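## Task

Trade places between the printed block, which sits in the open drawer of the short, slim three-drawer file cabinet, and the yellow sponge, which sits in the open drawer of the broad three-drawer cabinet. Afterwards close all drawers completely. Both cabinets must stay roughly where they started. The robot must not topple or finish leaning, or the task fails. Anything that stays in place only because the robot is holding it at the end does not count.

## Robot and tools

ROBOT. A Hello Robot Stretch 3 with a single arm. It has a two-wheel base 0.33 m long and 0.34 m wide, a lift on a mast, and a telescoping arm that reaches out to the robot's right. The base cannot drive sideways, so moving the gripper along the robot's forward direction means driving the base. A turn in place pivots about the midpoint of the drive wheels, 0.05 m behind the front edge. With the arm retracted and the wrist folded, a turn sweeps a 0.28 m radius; an unfolded, level gripper reaches beyond that. Cameras: head_camera (896x504) and nav_camera (fisheye, 672x504) both ride on the head, and wrist_camera (644x364) is on the gripper.

FRAMES. Base frame: origin on the floor between the drive wheels, x forward, y left, z up. hand_pose is reported in this frame, at the point where the closed fingertips meet. With all wrist joints at zero, its x points up, its y back toward the mast and its z toward the rear. Odometry frame: the base frame as it was at the start. Heading is positive to the left, from -3.142 to 3.142. Odometry only counts wheel turns, so wheel slip shows up as travel.

execute_actions(actions). This takes a list of actions that run in order; an empty list just returns the current state and images. Each action may hold "robot", "steps" (1 to 450 control steps at 30 per second, default 1) and "until". An action with only "steps" is a wait. "robot" is one of three things: a single command, a queue (a list of up to 8 commands, plus {"pause_s": s} with s up to 15, run one after another), or {"stop": true}, which brakes everything and clears the queue. A command contains:
- "base": exactly one key. translate_m is a relative drive in metres from where the base is when the command starts, positive forward, |d| at most 1. rotate_rad is a relative turn in place in radians, positive counter-clockwise (left), |d| at most 3.2.
- "joints": absolute targets by name. Joints left out keep their current goal. lift_m 0 to 1.1 m (arm height). arm_m 0 to 0.52 m (extension). wrist_yaw_rad -1.345 to 4.42: 0 points along the arm, positive swings toward the front, and 3.0 folds the wrist over the base. wrist_pitch_rad -1.57 to 0.451: 0 is level, negative points the tips down. wrist_roll_rad -2.911 to 2.911: 0 means the fingers sit side by side. gripper_m -0.089 to 0.179: the real fingertip gap is smaller than this value, by 0.007 when nearly closed and 0.025 when fully open, and is 0 below 0.007. head_pan_rad -3.953 to 1.73: 0 looks ahead, positive looks left, -1.57 looks along the arm. head_tilt_rad -1.53 to 0.419: negative looks down.
- "contact_limits": {"arm_m": effort in %, 1 to 100}. This is the effort at which the arm stops with contact_stop (negative efforts when retracting). It lasts until the next arm_m command and is capped at a maximum.
Any invalid or out-of-range value rejects the whole call, and motions already under way continue.

Motions start together and keep running across later actions and while you think. A new command takes effect at once: named joints retarget, older queue items are thrown away, and goals set too close to brake in time overshoot and come back. A queue advances only when every motion of the previous command ends "done" ("off_target" is also accepted for the base and gripper_m); otherwise the remaining items are dropped.

until: {"robot": {"status": "ended"}} becomes true once nothing reads "moving" and the queue is not "running". You can also test fields with [op, value], where op is one of =, !=, <, <=, >, >=, e.g. "lift_m": [">", 0.3] or "base_status": ["!=", "moving"]. Numbers are compared as printed: 3 decimals, or 4 for translate_m and rotate_rad. Because "done" has a tolerance, avoid waiting on "=". {"any": {"status": "ended"}} fires when any single motion ends.

zoom_image(camera, region): returns a finer view of [x0, y0, x1, y1] in pixels of that camera's latest image, with the origin at the top-left, at most 504x504.

finished_scene(scene): ends the current scene and grades it, passing the scene number. Call it only after all motion has come to rest, because a final stop may cut short anything still moving. It cannot be undone. Replying without a tool call ends everything.

SPEED. The base moves fast (0.30 m/s, 1.9 rad/s) only when the arm is stowed: lift_m < 0.30, arm_m < 0.03 and wrist_yaw_rad > 2.54. Otherwise it is limited to 0.10 m/s and 0.63 rad/s.

GRIPPING. Command a gripper_m below the object's width to grasp; lower values squeeze harder. To let go, open at least 0.02 beyond the value at which contact occurred. Neither the reading nor "done" proves you are holding anything, so check the cameras. Squeezing too hard triggers a stall guard that weakens the grip, and heavy or slippery items may slide out; to re-squeeze, send a different value.

SELF-COLLISION. Fold or unfold the wrist only with lift_m between 0.32 and 0.95, wrist_pitch_rad -0.4 and roll near 0. Once folded, the lift may go down to 0.25. When wrist_yaw_rad is below -0.4, keep pitch at -0.5 or lower.

BALANCE AND SAFETY. Pushing against something rigid with the gripper higher than about 0.45 m can tip the robot, and raising the contact limit lowers that height. A second push right after a contact_stop tips it more easily. Do not drive while gripping, hooking or pushing something fixed. If the base snags on furniture (backing up is the riskiest), reverse the last move in small steps, pull the gripper free, and drop lift_m to about 0.2 if the lean persists. Avoid drops, slams and hard pushes, and never let loose objects fall. Loose items may occasionally get nudged by outside forces.

RESULTS. Each result is one snapshot with an image from every camera. base_status shows (progress of goal). joint_goals, joint_status and measured_speeds (units per second) follow. refusals counts refusals so far; queue is idle/running/done/dropped/stopped; queue_left counts commands not yet started. Status words: moving, done, off_target (stuck short of the goal and may still push), contact_stop (the arm or lift hit something firmly and went slack until its next command; a slack lift may sink or keep pressing), time_out, stopped, not_commanded, torque_fault (a wrist servo switched off for 10 s and is limp; use steps to wait it out). The base, wrist and head never contact-stop. Lines starting with "refused:" or "dropped:" name the failing goal, counting actions and commands from 0; "replaced:" only reports how an earlier motion ended. robot.on_its_own appears when the robot changed a goal by itself, when a joint is slack or off, when an effort at rest is out of range (likely load or contact), or when base_tilt differs by 3 degrees or more from its starting value. base_tilt gives forward/right lean in degrees, with a fixed bias of up to about 4. motor_effort is in % per joint (positive toward higher values), with the peak in brackets; it is noisy and biased. lidar_m gives 12 distances from the base origin in 30-degree sectors (1st ahead, 4th left, 7th behind, 10th right), measured in a plane 0.17 m high. wrist_depth_mm and head_depth_mm are 7x7 grids of median depth (the head grid is sideways), with "-" where there is no value.

Each tool is called by a JSON object that holds its "op" and its "data".

## Session

{"op": "execute_actions", "data": {"actions": []}}

Scene clock: 0.00 s.
robot.base_odometry: x=+0.000 y=+0.000 heading=+0.000 (m, m, rad; robot's odometry frame)
robot.turned_by_wheels: +0.000 (rad since the last result)
robot.turned_by_imu: +0.000 (rad since the last result)
robot.base_tilt: forward=+0.7 right=+0.9 (deg)
robot.lidar_m: 2.49 2.29 1.84 1.65 1.17 1.41 1.87 1.87 2.26 1.51 1.51 2.55
robot.head_depth_mm: 1794 2560 3069 3004 2980 2992 2574 / 1813 2318 2977 2965 2947 2911 2588 / 1839 2636 2901 2892 2897 2851 2560 / 1859 2696 2869 2817 2816 2789 2390 / 1864 2692 2809 2788 2792 2739 2507 / 1808 2714 2744 2721 2693 2689 2490 / 1797 2676 2693 2668 2648 2628 2448
robot.base_status: not_commanded
robot.joint_positions: lift_m=+0.560 arm_m=+0.000 wrist_yaw_rad=+2.893 wrist_pitch_rad=-0.342 wrist_roll_rad=+0.008 gripper_m=+0.037 head_pan_rad=+0.020 head_tilt_rad=-0.012
robot.joint_goals: lift_m=+0.560 arm_m=+0.000 wrist_yaw_rad=+2.893 wrist_pitch_rad=-0.342 wrist_roll_rad=+0.008 gripper_m=+0.037 head_pan_rad=+0.020 head_tilt_rad=-0.012
robot.joint_status: lift_m=not_commanded arm_m=not_commanded wrist_yaw_rad=not_commanded wrist_pitch_rad=not_commanded wrist_roll_rad=not_commanded gripper_m=not_commanded head_pan_rad=not_commanded head_tilt_rad=not_commanded
robot.measured_speeds: translate_m=+0.000 rotate_rad=+0.000 lift_m=+0.000 arm_m=+0.000 wrist_yaw_rad=+0.000 wrist_pitch_rad=+0.000 wrist_roll_rad=+0.000 head_pan_rad=+0.000 head_tilt_rad=+0.000
robot: refusals=0 queue=idle queue_left=0
robot.motor_effort: left_wheel=-1 right_wheel=+0 lift_m=+39 arm_m=+0 wrist_yaw_rad=+0 wrist_pitch_rad=+5 wrist_roll_rad=+0 gripper_m=+0 head_pan_rad=+0 head_tilt_rad=+2 (%)
robot.hand_pose: x=+0.0361 y=+0.0816 z=+0.5904 quat_wxyz=(+0.206, +0.709, +0.033, +0.674) (m; robot's base frame)
robot.wrist_depth_mm: - - - - - - - / - - - - - - - / - - - - - - - / - - - - - - - / - - - - - - - / - - - 975 - 968 924 / 830 844 780 838 802 806 798
pictures: head_camera (sideways: a quarter turn clockwise sets it upright), nav_camera (sideways: a quarter turn counterclockwise sets it upright), wrist_camera
Images, in order (width x height): head_camera 896x504, nav_camera 672x504, wrist_camera 644x364.

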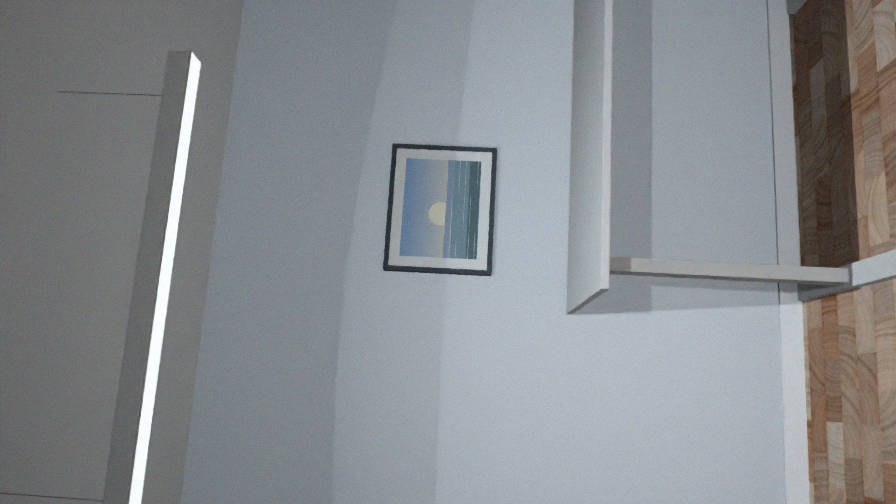

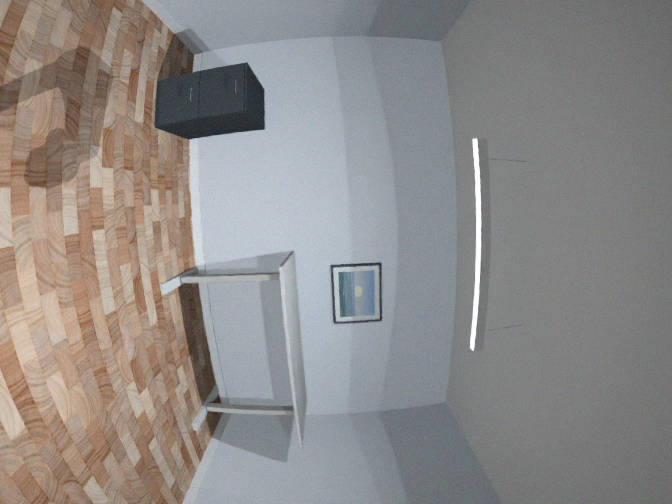

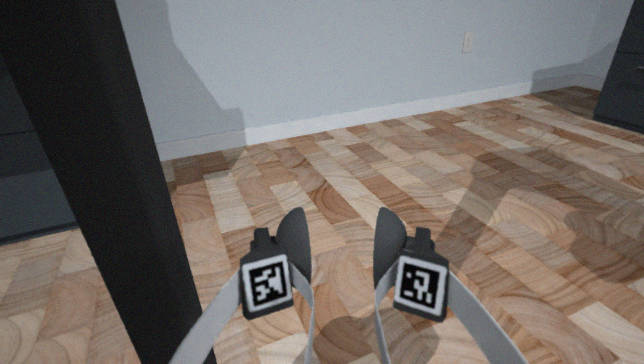

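{"op": "execute_actions", "data": {"actions": [{"robot":{"joints":{"head_pan_rad":1.7,"head_tilt_rad":-0.5}},"steps":450,"until":{"robot":{"status":"ended"}}}]}}

{"op": "execute_actions", "data": {"actions": [{"robot":{"joints":{"head_pan_rad":-1.6}},"steps":450,"until":{"robot":{"status":"ended"}}}]}}

{"op": "execute_actions", "data": {"actions": [{"robot":{"joints":{"head_pan_rad":-3.2}},"steps":450,"until":{"robot":{"status":"ended"}}}]}}

Scene clock: 6.77 s.
robot.base_odometry: x=+0.000 y=+0.000 heading=+0.000 (m, m, rad; robot's odometry frame)
robot.turned_by_wheels: +0.000 (rad since the last result)
robot.turned_by_imu: +0.001 (rad since the last result)
robot.base_tilt: forward=+0.7 right=+1.0 (deg)
robot.lidar_m: 2.49 2.30 1.84 1.65 1.17 1.41 1.87 1.87 2.27 1.51 1.51 2.54
robot.head_depth_mm: 1432 1537 1658 1815 1971 1727 1406 / 1427 1528 1649 1805 1949 1722 1397 / 1418 1516 1629 1786 1942 1702 1398 / 1406 1509 1626 1775 1933 1692 1385 / 1392 1503 1610 1753 1915 1669 1375 / 1378 1485 1462 1268 1369 1511 1373 / 1375 1462 1133 846 921 1449 1383
robot.base_status: not_commanded
robot.joint_positions: lift_m=+0.560 arm_m=+0.000 wrist_yaw_rad=+2.893 wrist_pitch_rad=-0.342 wrist_roll_rad=+0.008 gripper_m=+0.037 head_pan_rad=+1.693 head_tilt_rad=-0.494
robot.joint_goals: lift_m=+0.560 arm_m=+0.000 wrist_yaw_rad=+2.893 wrist_pitch_rad=-0.342 wrist_roll_rad=+0.008 gripper_m=+0.037 head_pan_rad=+1.700 head_tilt_rad=-0.500
robot.joint_status: lift_m=not_commanded arm_m=not_commanded wrist_yaw_rad=not_commanded wrist_pitch_rad=not_commanded wrist_roll_rad=not_commanded gripper_m=not_commanded head_pan_rad=done head_tilt_rad=done
robot.measured_speeds: translate_m=+0.000 rotate_rad=+0.000 lift_m=+0.000 arm_m=+0.000 wrist_yaw_rad=+0.000 wrist_pitch_rad=+0.000 wrist_roll_rad=+0.000 head_pan_rad=+0.000 head_tilt_rad=+0.000
robot: refusals=0 queue=done queue_left=0
robot.motor_effort: left_wheel=+0(0) right_wheel=-1(1) lift_m=+40(39) arm_m=-1(0) wrist_yaw_rad=+0(1) wrist_pitch_rad=+4(5) wrist_roll_rad=+0(0) gripper_m=+0(0) head_pan_rad=+3(43) head_tilt_rad=-4(39) (%)
robot.hand_pose: x=+0.0361 y=+0.0816 z=+0.5904 quat_wxyz=(+0.206, +0.709, +0.033, +0.674) (m; robot's base frame)
robot.wrist_depth_mm: - - - - - - - / - - - - - - - / - - - - - - - / - - - - - - - / - - - - - - - / 981 - - 946 - 969 941 / 859 849 833 843 793 815 810
pictures: head_camera (sideways: a quarter turn clockwise sets it upright), nav_camera (sideways: a quarter turn counterclockwise sets it upright), wrist_camera
Images, in order (width x height): head_camera 896x504, nav_camera 672x504, wrist_camera 644x364.

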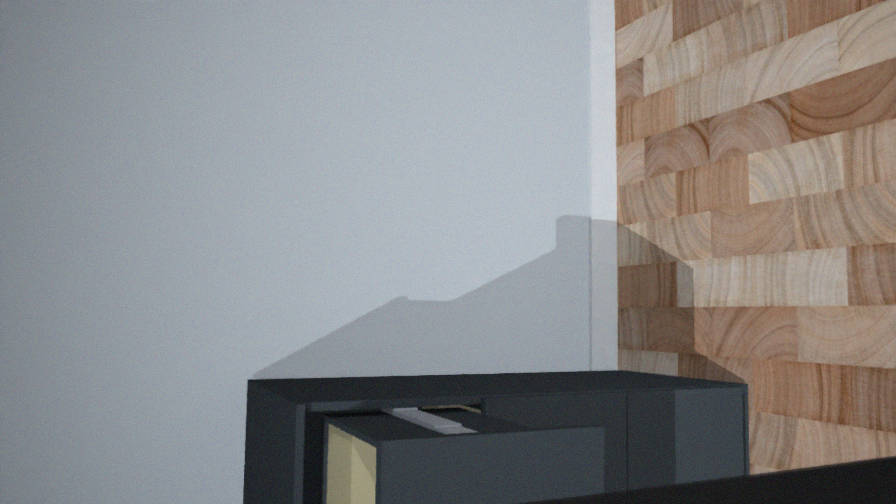

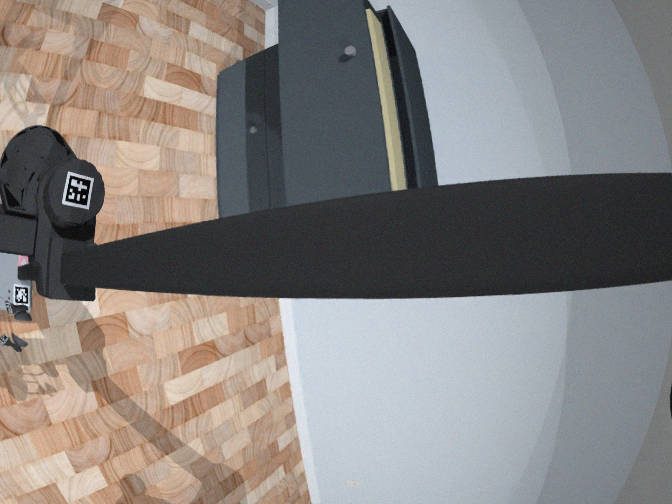

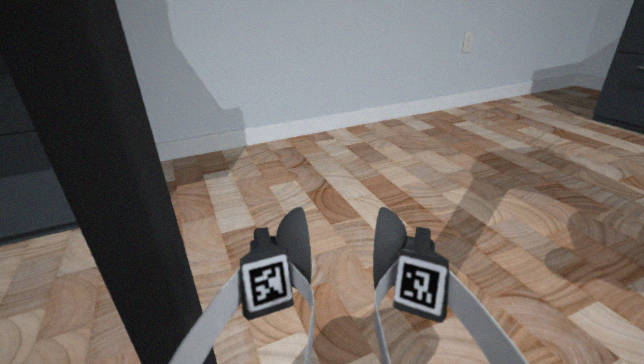

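Scene clock: 8.90 s.
robot.base_odometry: x=+0.000 y=+0.000 heading=+0.000 (m, m, rad; robot's odometry frame)
robot.turned_by_wheels: +0.000 (rad since the last result)
robot.turned_by_imu: +0.000 (rad since the last result)
robot.base_tilt: forward=+0.8 right=+1.1 (deg)
robot.lidar_m: 2.50 2.29 1.84 1.65 1.18 1.42 1.87 1.88 2.27 1.50 1.51 2.54
robot.head_depth_mm: 1939 2088 2275 2479 2222 1734 1405 / 1877 2054 2227 2422 2180 1710 1397 / 1861 2000 2159 2369 2172 1697 1394 / 1829 1955 2107 2305 2153 1690 1389 / 1789 1916 2081 2247 2138 1681 1388 / 1764 1893 2025 2135 1969 1670 1369 / 1710 1837 1972 1605 1666 1654 1360
robot.base_status: not_commanded
robot.joint_positions: lift_m=+0.560 arm_m=+0.000 wrist_yaw_rad=+2.893 wrist_pitch_rad=-0.342 wrist_roll_rad=+0.008 gripper_m=+0.037 head_pan_rad=-1.593 head_tilt_rad=-0.494
robot.joint_goals: lift_m=+0.560 arm_m=+0.000 wrist_yaw_rad=+2.893 wrist_pitch_rad=-0.342 wrist_roll_rad=+0.008 gripper_m=+0.037 head_pan_rad=-1.600 head_tilt_rad=-0.500
robot.joint_status: lift_m=not_commanded arm_m=not_commanded wrist_yaw_rad=not_commanded wrist_pitch_rad=not_commanded wrist_roll_rad=not_commanded gripper_m=not_commanded head_pan_rad=done head_tilt_rad=done
robot.measured_speeds: translate_m=+0.000 rotate_rad=+0.000 lift_m=+0.000 arm_m=+0.000 wrist_yaw_rad=+0.000 wrist_pitch_rad=+0.000 wrist_roll_rad=+0.000 head_pan_rad=+0.000 head_tilt_rad=+0.000
robot: refusals=0 queue=done queue_left=0
robot.motor_effort: left_wheel=+0(0) right_wheel=+0(1) lift_m=+40(40) arm_m=-1(0) wrist_yaw_rad=+1(1) wrist_pitch_rad=+4(5) wrist_roll_rad=+0(0) gripper_m=+0(0) head_pan_rad=-4(43) head_tilt_rad=-4(4) (%)
robot.hand_pose: x=+0.0361 y=+0.0816 z=+0.5904 quat_wxyz=(+0.206, +0.709, +0.033, +0.674) (m; robot's base frame)
robot.wrist_depth_mm: - - - - - - - / - - - - - - - / - - - - - - - / - - - - - - - / - - - - - - - / 982 - - 971 - 987 965 / 869 839 826 840 828 804 809
pictures: head_camera (sideways: a quarter turn clockwise sets it upright), nav_camera (sideways: a quarter turn counterclockwise sets it upright), wrist_camera
Images, in order (width x height): head_camera 896x504, nav_camera 672x504, wrist_camera 644x364.

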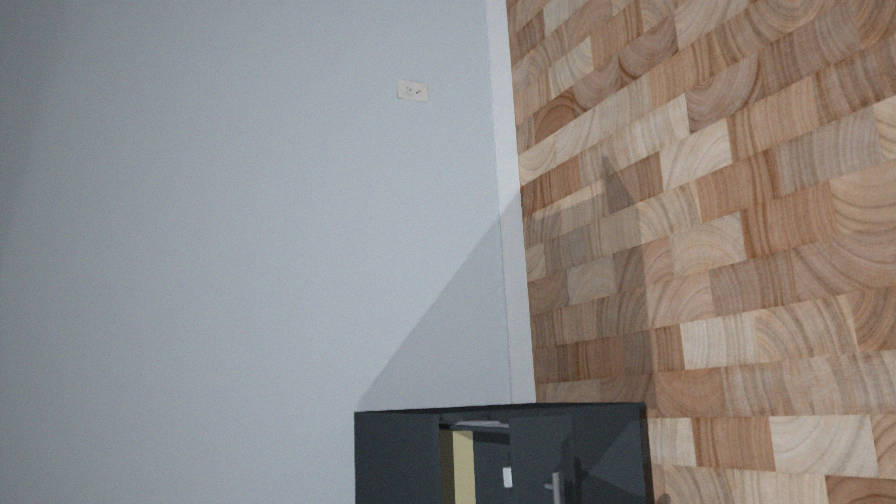

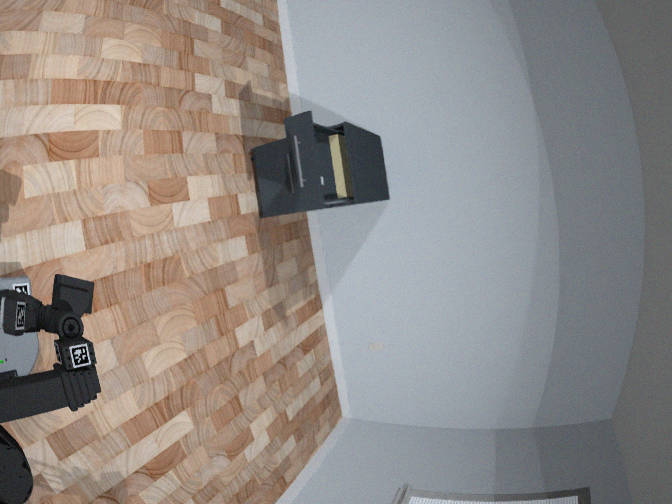

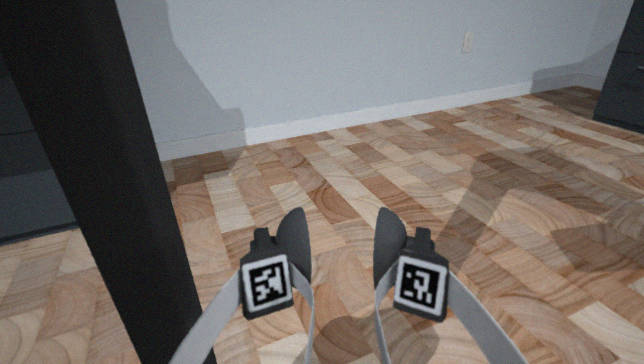

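Scene clock: 10.27 s.
robot.base_odometry: x=+0.000 y=+0.000 heading=+0.000 (m, m, rad; robot's odometry frame)
robot.turned_by_wheels: +0.000 (rad since the last result)
robot.turned_by_imu: +0.000 (rad since the last result)
robot.base_tilt: forward=+0.7 right=+1.0 (deg)
robot.lidar_m: 2.49 2.30 1.84 1.65 1.18 1.42 1.87 1.88 2.27 1.51 1.52 2.55
robot.head_depth_mm: 1734 1875 2041 2243 2208 1730 1407 / 1700 1828 1991 2170 2207 1707 1408 / 1654 1778 1933 2099 2167 1705 1397 / 1635 1757 1889 2062 2145 1676 1391 / 1597 1714 1857 2008 2127 1674 1382 / 1566 1683 1814 1974 2060 1673 1371 / 1530 1649 1765 1914 2019 1644 1361
robot.base_status: not_commanded
robot.joint_positions: lift_m=+0.560 arm_m=+0.000 wrist_yaw_rad=+2.893 wrist_pitch_rad=-0.342 wrist_roll_rad=+0.008 gripper_m=+0.037 head_pan_rad=-3.193 head_tilt_rad=-0.494
robot.joint_goals: lift_m=+0.560 arm_m=+0.000 wrist_yaw_rad=+2.893 wrist_pitch_rad=-0.342 wrist_roll_rad=+0.008 gripper_m=+0.037 head_pan_rad=-3.200 head_tilt_rad=-0.500
robot.joint_status: lift_m=not_commanded arm_m=not_commanded wrist_yaw_rad=not_commanded wrist_pitch_rad=not_commanded wrist_roll_rad=not_commanded gripper_m=not_commanded head_pan_rad=done head_tilt_rad=done
robot.measured_speeds: translate_m=+0.000 rotate_rad=+0.000 lift_m=+0.000 arm_m=+0.000 wrist_yaw_rad=+0.000 wrist_pitch_rad=+0.000 wrist_roll_rad=+0.000 head_pan_rad=+0.000 head_tilt_rad=+0.000
robot: refusals=0 queue=done queue_left=0
robot.motor_effort: left_wheel=+0(0) right_wheel=-1(1) lift_m=+40(40) arm_m=-1(1) wrist_yaw_rad=+1(0) wrist_pitch_rad=+5(5) wrist_roll_rad=+0(0) gripper_m=+0(0) head_pan_rad=-4(42) head_tilt_rad=-4(4) (%)
robot.hand_pose: x=+0.0361 y=+0.0816 z=+0.5904 quat_wxyz=(+0.206, +0.709, +0.033, +0.674) (m; robot's base frame)
robot.wrist_depth_mm: - - - - - - - / - - - - - - - / - - - - - - - / - - - - - - - / - - - - - - - / 998 - - 968 - 958 944 / 861 832 810 814 807 831 786
pictures: head_camera (sideways: a quarter turn clockwise sets it upright), nav_camera (sideways: a quarter turn counterclockwise sets it upright), wrist_camera
Images, in order (width x height): head_camera 896x504, nav_camera 672x504, wrist_camera 644x364.

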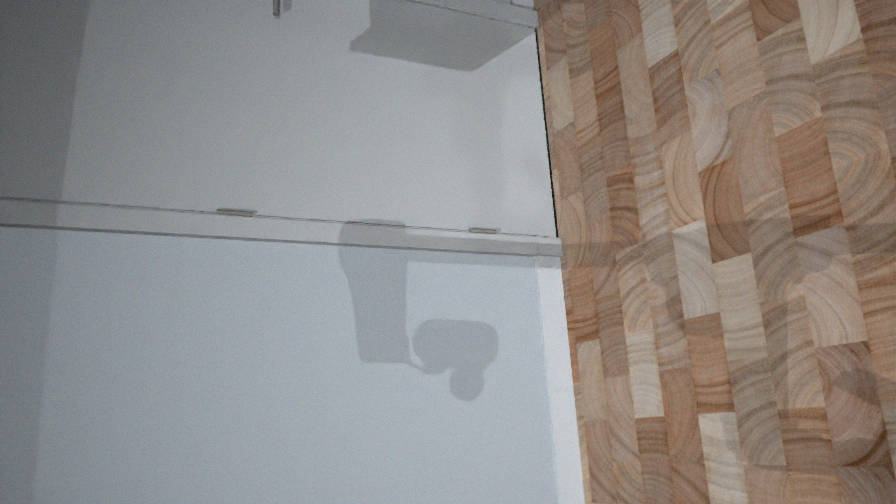

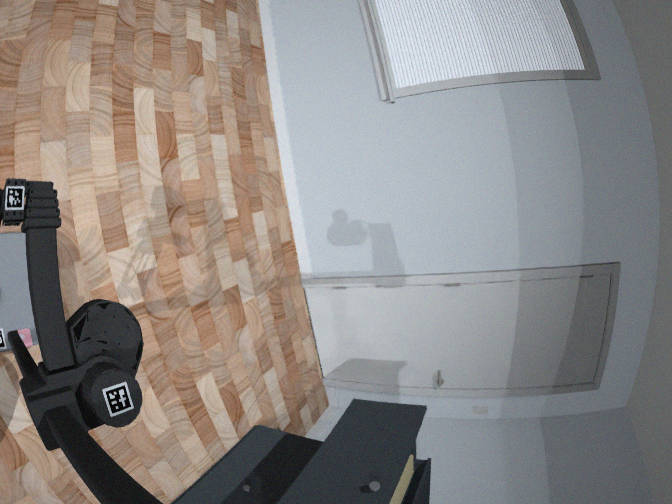

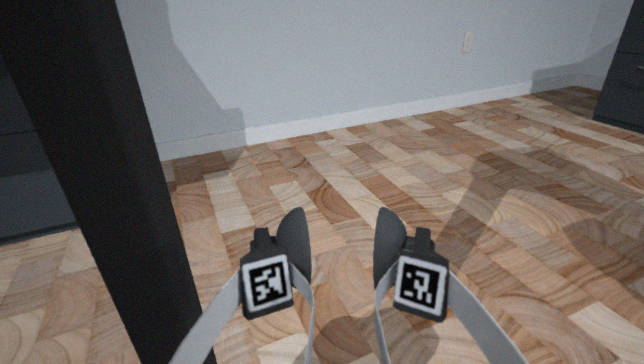

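{"op": "execute_actions", "data": {"actions": [{"robot":[{"base":{"rotate_rad":2.77},"joints":{"head_pan_rad":-1.57,"head_tilt_rad":-0.8,"lift_m":0.9,"wrist_pitch_rad":-0.4}},{"base":{"translate_m":0.68}},{"base":{"rotate_rad":0.59}}],"steps":450,"until":{"robot":{"status":"ended"}}},{"steps":200,"until":{"robot":{"status":"ended"}}}]}}

Scene clock: 45.97 s.
robot.base_odometry: x=-0.634 y=+0.247 heading=-2.923 (m, m, rad; robot's odometry frame)
robot.turned_by_wheels: +3.360 (rad since the last result)
robot.turned_by_imu: +3.359 (rad since the last result)
robot.base_tilt: forward=+0.7 right=+1.0 (deg)
robot.lidar_m: 1.27 1.35 1.90 2.00 1.96 3.14 2.79 1.78 0.83 0.81 0.85 1.31
robot.head_depth_mm: 1027 782 758 563 637 - 1150 / 1005 771 759 566 642 - 1148 / 987 760 762 568 680 - 1165 / 969 754 764 570 674 - - / 954 777 524 574 669 - 1143 / 939 768 525 576 689 - 1148 / 925 758 528 578 696 1335 1167
robot.base_status: done (rotate_rad +0.5899 of +0.5900)
robot.joint_positions: lift_m=+0.899 arm_m=+0.000 wrist_yaw_rad=+2.893 wrist_pitch_rad=-0.414 wrist_roll_rad=+0.008 gripper_m=+0.037 head_pan_rad=-1.577 head_tilt_rad=-0.790
robot.joint_goals: lift_m=+0.900 arm_m=+0.000 wrist_yaw_rad=+2.893 wrist_pitch_rad=-0.400 wrist_roll_rad=+0.008 gripper_m=+0.037 head_pan_rad=-1.570 head_tilt_rad=-0.800
robot.joint_status: lift_m=done arm_m=not_commanded wrist_yaw_rad=not_commanded wrist_pitch_rad=done wrist_roll_rad=not_commanded gripper_m=not_commanded head_pan_rad=done head_tilt_rad=done
robot.measured_speeds: translate_m=+0.000 rotate_rad=+0.000 lift_m=+0.000 arm_m=+0.000 wrist_yaw_rad=+0.000 wrist_pitch_rad=+0.000 wrist_roll_rad=+0.000 head_pan_rad=+0.000 head_tilt_rad=+0.000
robot: refusals=0 queue=done queue_left=0
robot.motor_effort: left_wheel=-2(6) right_wheel=+1(4) lift_m=+52(54) arm_m=-2(1) wrist_yaw_rad=+0(1) wrist_pitch_rad=+5(4) wrist_roll_rad=+0(0) gripper_m=+0(0) head_pan_rad=+4(42) head_tilt_rad=-6(30) (%)
robot.hand_pose: x=+0.0341 y=+0.0735 z=+0.9131 quat_wxyz=(+0.230, +0.707, +0.058, +0.666) (m; robot's base frame)
robot.wrist_depth_mm: - - - - - - - / - - - - - - - / - - - - - - - / - - - - - - - / - - - - - - - / - - - - - - - / - - - - - - -
pictures: head_camera (sideways: a quarter turn clockwise sets it upright), nav_camera (sideways: a quarter turn counterclockwise sets it upright), wrist_camera
Images, in order (width x height): head_camera 896x504, nav_camera 672x504, wrist_camera 644x364.

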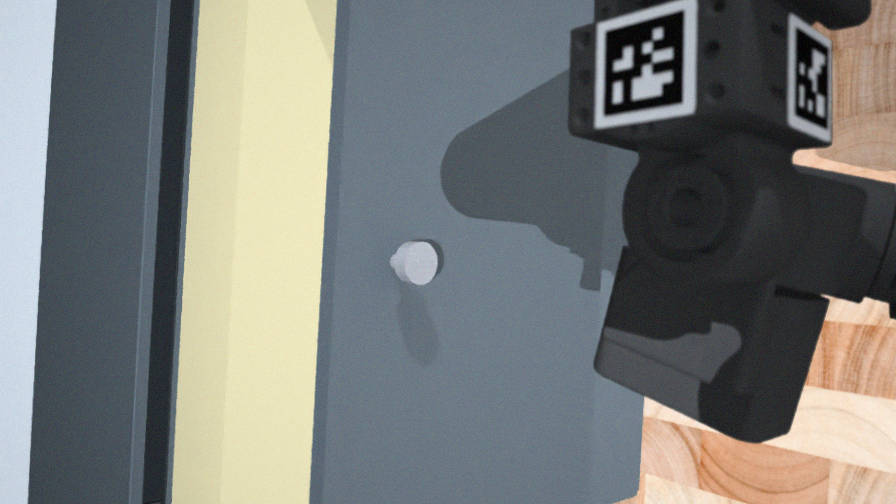

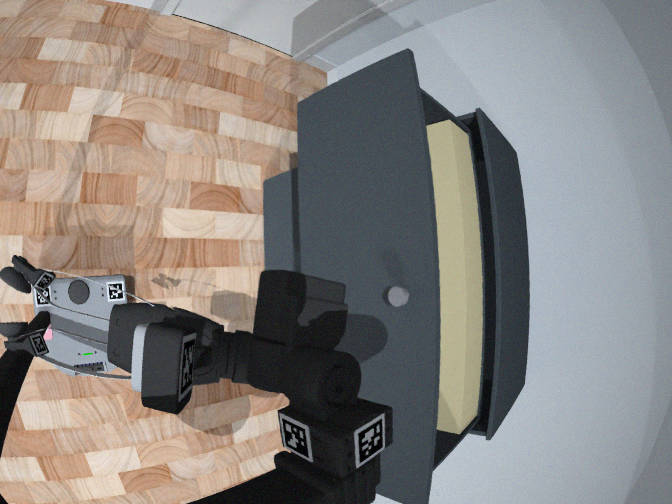

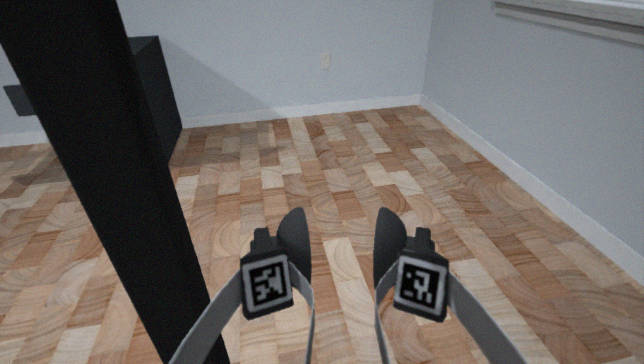

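{"op": "execute_actions", "data": {"actions": [{"robot":[{"joints":{"wrist_yaw_rad":1.4,"lift_m":0.94}},{"joints":{"lift_m":1.1,"wrist_pitch_rad":-0.3}},{"joints":{"wrist_yaw_rad":0,"arm_m":0.22,"gripper_m":0.15}},{"joints":{"wrist_pitch_rad":-0.8}}],"steps":450,"until":{"robot":{"status":"ended"}}}]}}

Scene clock: 61.40 s.
robot.base_odometry: x=-0.634 y=+0.247 heading=-2.923 (m, m, rad; robot's odometry frame)
robot.turned_by_wheels: +0.000 (rad since the last result)
robot.turned_by_imu: +0.002 (rad since the last result)
robot.base_tilt: forward=+0.6 right=+0.9 (deg)
robot.lidar_m: 1.27 1.35 1.90 1.99 1.96 3.14 2.79 1.78 0.83 0.81 0.84 1.31
robot.head_depth_mm: 859 783 755 563 671 1367 1196 / 845 770 638 565 677 1360 1187 / - 760 762 568 681 1349 1185 / - - 765 571 684 1360 1178 / 951 777 523 574 687 1339 1172 / 938 766 527 577 692 1343 1165 / 922 758 528 579 696 1328 1163
robot.base_status: done (rotate_rad +0.5899 of +0.5900)
robot.joint_positions: lift_m=+1.099 arm_m=+0.220 wrist_yaw_rad=+0.002 wrist_pitch_rad=-0.807 wrist_roll_rad=+0.008 gripper_m=+0.150 head_pan_rad=-1.577 head_tilt_rad=-0.790
robot.joint_goals: lift_m=+1.100 arm_m=+0.220 wrist_yaw_rad=+0.000 wrist_pitch_rad=-0.800 wrist_roll_rad=+0.008 gripper_m=+0.150 head_pan_rad=-1.570 head_tilt_rad=-0.800
robot.joint_status: lift_m=done arm_m=done wrist_yaw_rad=done wrist_pitch_rad=done wrist_roll_rad=not_commanded gripper_m=done head_pan_rad=done head_tilt_rad=done
robot.measured_speeds: translate_m=+0.000 rotate_rad=+0.000 lift_m=+0.000 arm_m=+0.000 wrist_yaw_rad=+0.000 wrist_pitch_rad=+0.000 wrist_roll_rad=+0.000 head_pan_rad=+0.000 head_tilt_rad=+0.000
robot: refusals=0 queue=done queue_left=0
robot.motor_effort: left_wheel=-2(1) right_wheel=+2(1) lift_m=+53(54) arm_m=+3(3) wrist_yaw_rad=-2(4) wrist_pitch_rad=+2(7) wrist_roll_rad=+0(0) gripper_m=+0(84) head_pan_rad=+3(3) head_tilt_rad=-6(6) (%)
robot.hand_pose: x=-0.0213 y=-0.5244 z=+1.0363 quat_wxyz=(+0.648, +0.277, -0.652, -0.279) (m; robot's base frame)
robot.wrist_depth_mm: 444 430 426 423 413 406 402 / 396 383 381 372 367 364 359 / 453 438 432 431 429 414 411 / 518 532 531 521 526 506 493 / 523 566 536 537 530 536 513 / 497 - 491 490 484 487 470 / 470 169 461 452 449 444 399
pictures: head_camera (sideways: a quarter turn clockwise sets it upright), nav_camera (sideways: a quarter turn counterclockwise sets it upright), wrist_camera
Images, in order (width x height): head_camera 896x504, nav_camera 672x504, wrist_camera 644x364.

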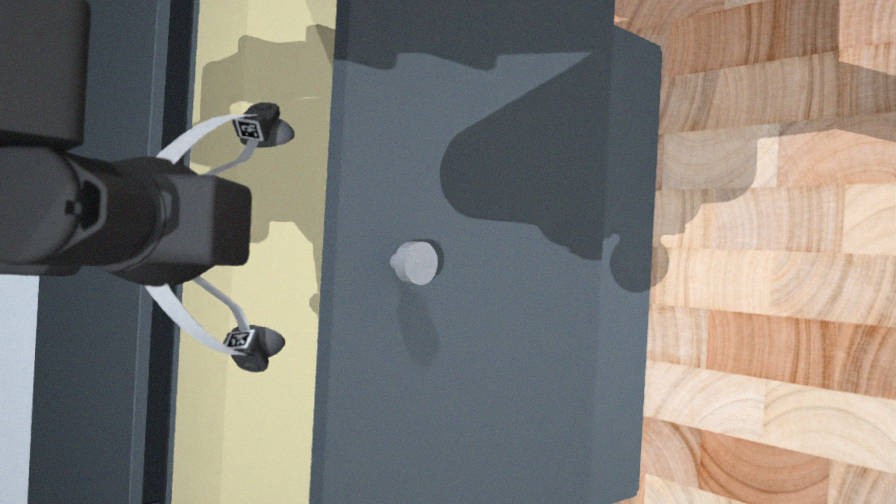

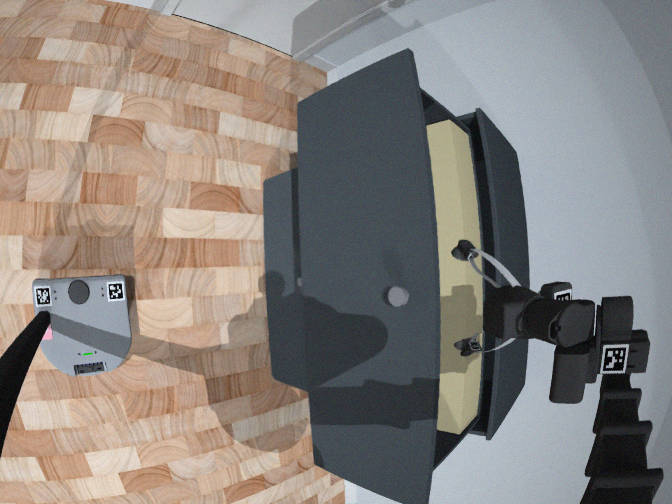

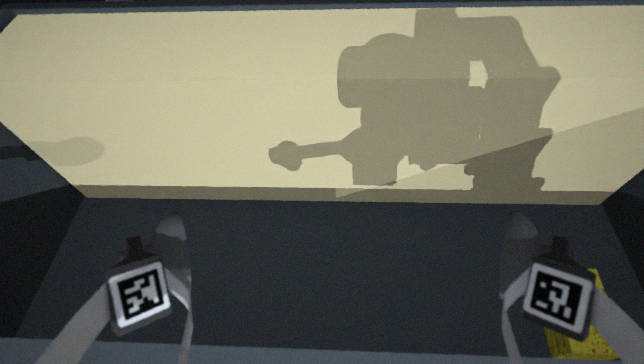

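{"op": "execute_actions", "data": {"actions": [{"robot":[{"base":{"translate_m":-0.3},"joints":{"arm_m":0.36}},{"joints":{"wrist_pitch_rad":-1.57,"arm_m":0.4}}],"steps":450,"until":{"robot":{"status":"ended"}}}]}}

Scene clock: 71.57 s.
robot.base_odometry: x=-0.341 y=+0.312 heading=-2.923 (m, m, rad; robot's odometry frame)
robot.turned_by_wheels: +0.000 (rad since the last result)
robot.turned_by_imu: +0.003 (rad since the last result)
robot.base_tilt: forward=+0.7 right=+1.0 (deg)
robot.lidar_m: 1.57 1.67 2.34 1.90 1.98 2.85 2.49 1.76 1.32 0.80 0.84 1.62
robot.head_depth_mm: 1099 1238 1388 1637 1598 1371 1197 / 1086 898 679 552 1478 1363 1189 / 1023 760 748 554 664 1361 1183 / - 749 754 557 668 1348 1182 / 953 770 512 559 671 1340 1173 / 936 767 758 561 676 1337 1171 / 922 758 515 564 678 1327 1167
robot.base_status: done (translate_m -0.3000 of -0.3000)
robot.joint_positions: lift_m=+1.099 arm_m=+0.400 wrist_yaw_rad=+0.001 wrist_pitch_rad=-1.564 wrist_roll_rad=+0.008 gripper_m=+0.150 head_pan_rad=-1.577 head_tilt_rad=-0.790
robot.joint_goals: lift_m=+1.100 arm_m=+0.400 wrist_yaw_rad=+0.000 wrist_pitch_rad=-1.570 wrist_roll_rad=+0.008 gripper_m=+0.150 head_pan_rad=-1.570 head_tilt_rad=-0.800
robot.joint_status: lift_m=done arm_m=done wrist_yaw_rad=done wrist_pitch_rad=done wrist_roll_rad=not_commanded gripper_m=done head_pan_rad=done head_tilt_rad=done
robot.measured_speeds: translate_m=+0.000 rotate_rad=+0.000 lift_m=+0.000 arm_m=+0.000 wrist_yaw_rad=+0.000 wrist_pitch_rad=+0.000 wrist_roll_rad=+0.000 head_pan_rad=+0.000 head_tilt_rad=+0.000
robot: refusals=0 queue=done queue_left=0
robot.motor_effort: left_wheel=-1(5) right_wheel=+2(3) lift_m=+53(53) arm_m=+3(4) wrist_yaw_rad=-2(2) wrist_pitch_rad=-2(2) wrist_roll_rad=+0(0) gripper_m=+0(0) head_pan_rad=+3(3) head_tilt_rad=-7(6) (%)
robot.hand_pose: x=-0.0217 y=-0.5223 z=+0.9817 quat_wxyz=(+0.500, +0.496, -0.503, -0.500) (m; robot's base frame)
robot.wrist_depth_mm: 426 415 417 413 405 229 175 / 429 428 428 422 413 229 - / 443 439 442 386 419 227 - / 456 458 447 437 439 227 - / 342 383 348 348 352 245 - / 234 - 236 237 239 240 - / 185 169 178 178 179 181 172
pictures: head_camera (sideways: a quarter turn clockwise sets it upright), nav_camera (sideways: a quarter turn counterclockwise sets it upright), wrist_camera
Images, in order (width x height): head_camera 896x504, nav_camera 672x504, wrist_camera 644x364.

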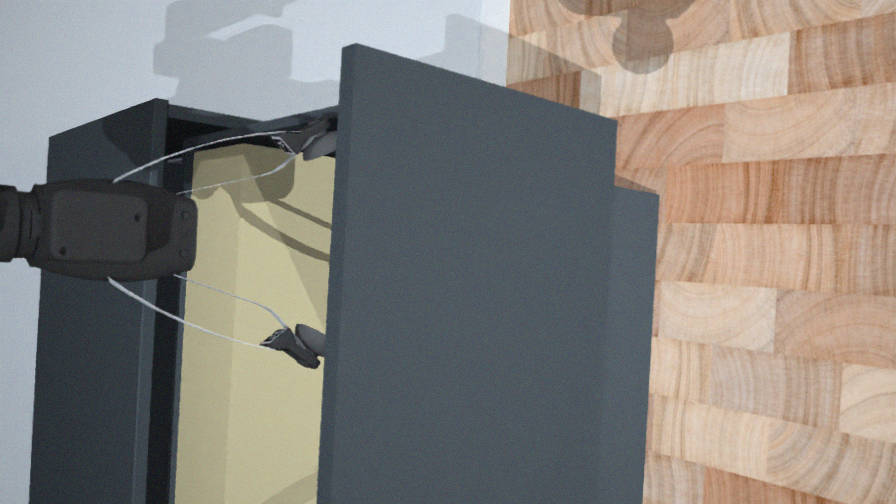

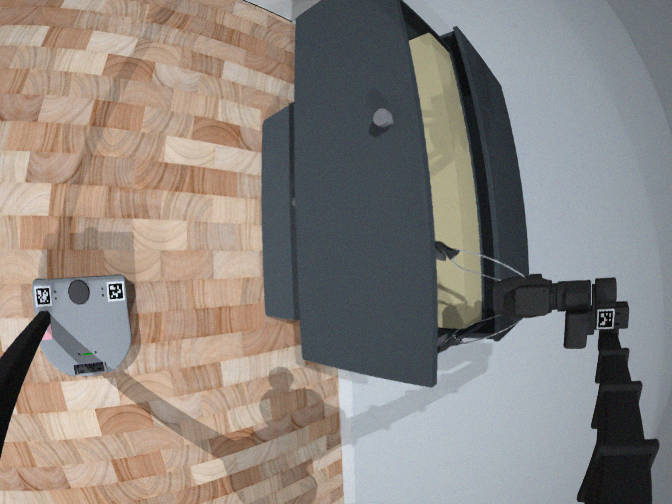

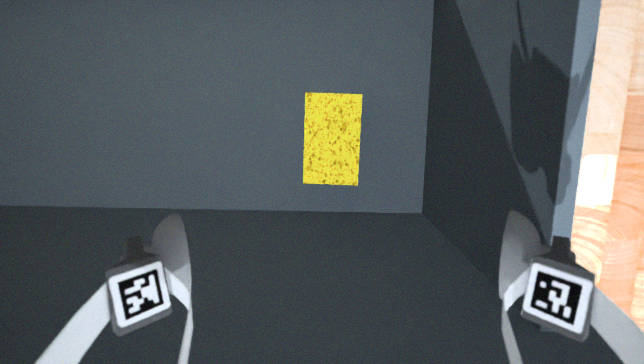

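{"op": "execute_actions", "data": {"actions": [{"robot":[{"base":{"translate_m":0.01},"joints":{"arm_m":0.445,"gripper_m":0.125}},{"joints":{"lift_m":0.95}}],"steps":450,"until":{"robot":{"status":"ended"}}}]}}

Scene clock: 85.83 s.
robot.base_odometry: x=-0.350 y=+0.310 heading=-2.923 (m, m, rad; robot's odometry frame)
robot.turned_by_wheels: +0.000 (rad since the last result)
robot.turned_by_imu: +0.002 (rad since the last result)
robot.base_tilt: forward=+0.6 right=+0.9 (deg)
robot.lidar_m: 1.56 1.66 2.34 1.90 1.97 2.87 2.49 1.77 1.32 0.80 0.84 1.60
robot.head_depth_mm: 1099 - - 1686 1592 1368 1195 / 1071 790 630 553 681 1356 1189 / 1059 755 752 555 665 1356 1187 / 1049 - 499 555 666 1352 1181 / 952 773 757 560 671 1339 1175 / 938 767 759 562 674 1338 1167 / 923 760 515 565 679 1333 1163
robot.base_status: done (translate_m +0.0100 of +0.0100)
robot.joint_positions: lift_m=+0.951 arm_m=+0.445 wrist_yaw_rad=+0.001 wrist_pitch_rad=-1.565 wrist_roll_rad=+0.008 gripper_m=+0.125 head_pan_rad=-1.577 head_tilt_rad=-0.790
robot.joint_goals: lift_m=+0.950 arm_m=+0.445 wrist_yaw_rad=+0.000 wrist_pitch_rad=-1.570 wrist_roll_rad=+0.008 gripper_m=+0.125 head_pan_rad=-1.570 head_tilt_rad=-0.800
robot.joint_status: lift_m=done arm_m=done wrist_yaw_rad=done wrist_pitch_rad=done wrist_roll_rad=not_commanded gripper_m=done head_pan_rad=done head_tilt_rad=done
robot.measured_speeds: translate_m=+0.000 rotate_rad=+0.000 lift_m=+0.000 arm_m=+0.000 wrist_yaw_rad=+0.000 wrist_pitch_rad=+0.000 wrist_roll_rad=+0.000 head_pan_rad=+0.000 head_tilt_rad=+0.000
robot: refusals=0 queue=done queue_left=0
robot.motor_effort: left_wheel=-2(3) right_wheel=+1(5) lift_m=+20(53) arm_m=+2(2) wrist_yaw_rad=-2(1) wrist_pitch_rad=-1(1) wrist_roll_rad=+0(0) gripper_m=+0(79) head_pan_rad=+4(4) head_tilt_rad=-6(6) (%)
robot.hand_pose: x=-0.0217 y=-0.5671 z=+0.8329 quat_wxyz=(+0.500, +0.497, -0.503, -0.501) (m; robot's base frame)
robot.wrist_depth_mm: 276 272 270 266 265 254 163 / 280 278 273 274 270 253 164 / 289 283 281 277 275 249 163 / 291 294 290 240 281 251 162 / 307 301 297 246 291 230 162 / 310 306 304 298 296 - 152 / 251 240 252 254 255 232 152
pictures: head_camera (sideways: a quarter turn clockwise sets it upright), nav_camera (sideways: a quarter turn counterclockwise sets it upright), wrist_camera
Images, in order (width x height): head_camera 896x504, nav_camera 672x504, wrist_camera 644x364.

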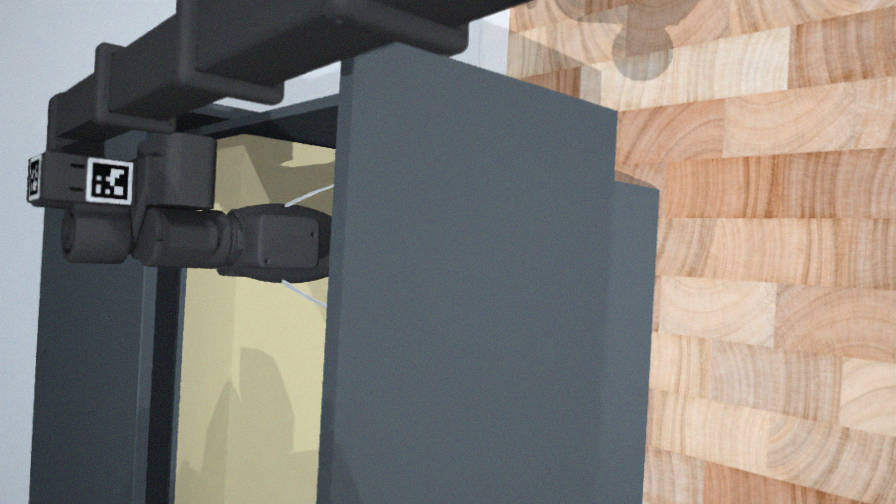

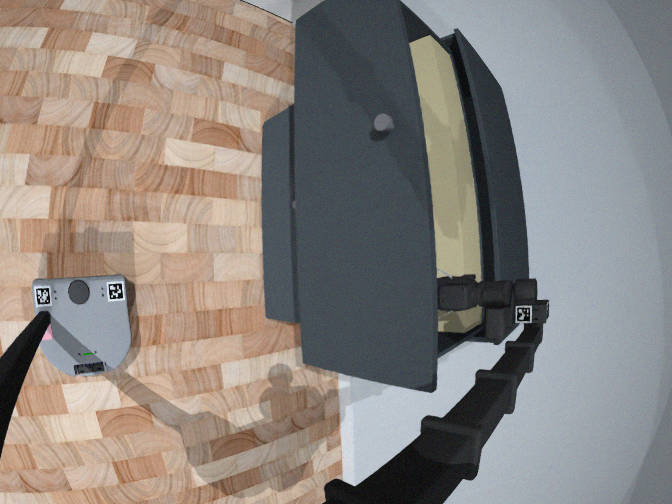

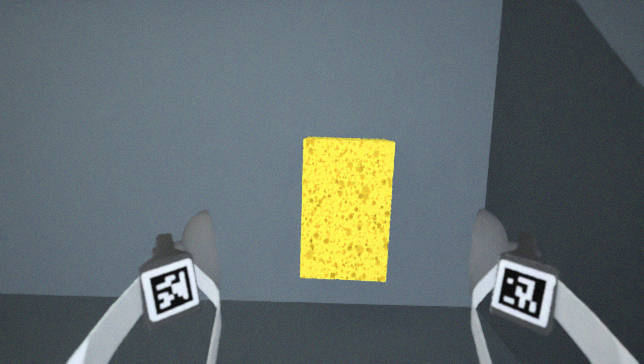

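{"op": "execute_actions", "data": {"actions": [{"robot":[{"joints":{"lift_m":0.885}}],"steps":450,"until":{"robot":{"status":"ended"}}}]}}

Scene clock: 92.27 s.
robot.base_odometry: x=-0.350 y=+0.310 heading=-2.923 (m, m, rad; robot's odometry frame)
robot.turned_by_wheels: +0.000 (rad since the last result)
robot.turned_by_imu: +0.001 (rad since the last result)
robot.base_tilt: forward=+0.7 right=+0.9 (deg)
robot.lidar_m: 1.56 1.66 2.33 1.90 1.98 2.86 2.49 1.77 1.32 0.80 0.84 1.61
robot.head_depth_mm: 1099 1236 1361 - - 1336 1192 / 1068 1181 - 565 679 1364 1189 / 984 - 507 554 664 1359 1186 / 966 751 498 559 668 1350 1177 / 954 771 757 560 671 1344 1179 / 934 766 758 562 674 1339 1165 / 924 759 515 566 680 1328 1163
robot.base_status: done (translate_m +0.0100 of +0.0100)
robot.joint_positions: lift_m=+0.886 arm_m=+0.445 wrist_yaw_rad=+0.001 wrist_pitch_rad=-1.565 wrist_roll_rad=+0.008 gripper_m=+0.125 head_pan_rad=-1.577 head_tilt_rad=-0.790
robot.joint_goals: lift_m=+0.885 arm_m=+0.445 wrist_yaw_rad=+0.000 wrist_pitch_rad=-1.570 wrist_roll_rad=+0.008 gripper_m=+0.125 head_pan_rad=-1.570 head_tilt_rad=-0.800
robot.joint_status: lift_m=done arm_m=done wrist_yaw_rad=done wrist_pitch_rad=done wrist_roll_rad=not_commanded gripper_m=done head_pan_rad=done head_tilt_rad=done
robot.measured_speeds: translate_m=+0.000 rotate_rad=+0.000 lift_m=+0.000 arm_m=+0.000 wrist_yaw_rad=+0.000 wrist_pitch_rad=+0.000 wrist_roll_rad=+0.000 head_pan_rad=+0.000 head_tilt_rad=+0.000
robot: refusals=0 queue=done queue_left=0
robot.motor_effort: left_wheel=-2(2) right_wheel=+2(1) lift_m=+20(20) arm_m=+3(3) wrist_yaw_rad=-2(2) wrist_pitch_rad=-1(2) wrist_roll_rad=+0(0) gripper_m=+0(0) head_pan_rad=+4(3) head_tilt_rad=-6(6) (%)
robot.hand_pose: x=-0.0217 y=-0.5671 z=+0.7679 quat_wxyz=(+0.500, +0.497, -0.503, -0.501) (m; robot's base frame)
robot.wrist_depth_mm: 210 209 207 203 202 201 162 / 215 213 211 209 207 204 163 / 220 219 216 212 211 210 163 / 227 226 222 173 173 213 162 / 233 232 226 177 221 217 161 / 238 235 232 182 225 - 154 / 242 239 237 230 230 230 153
pictures: head_camera (sideways: a quarter turn clockwise sets it upright), nav_camera (sideways: a quarter turn counterclockwise sets it upright), wrist_camera
Images, in order (width x height): head_camera 896x504, nav_camera 672x504, wrist_camera 644x364.

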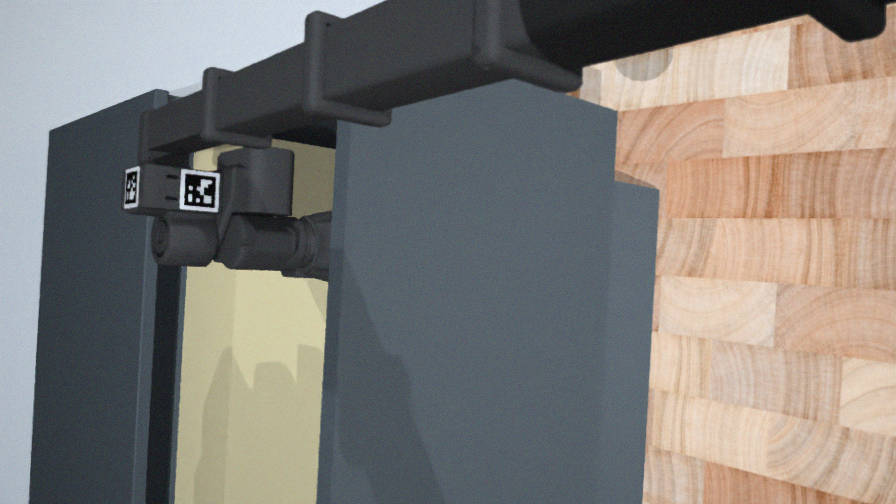

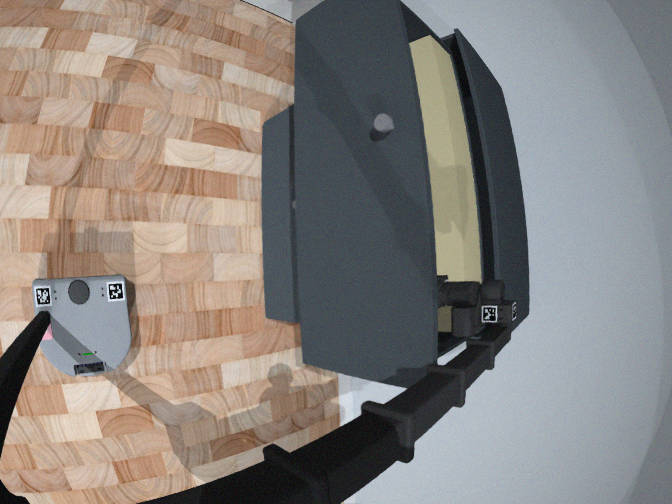

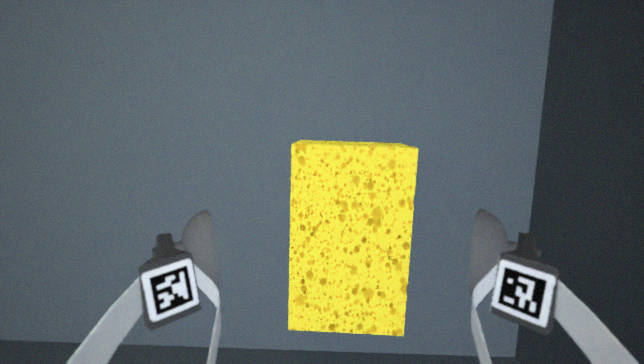

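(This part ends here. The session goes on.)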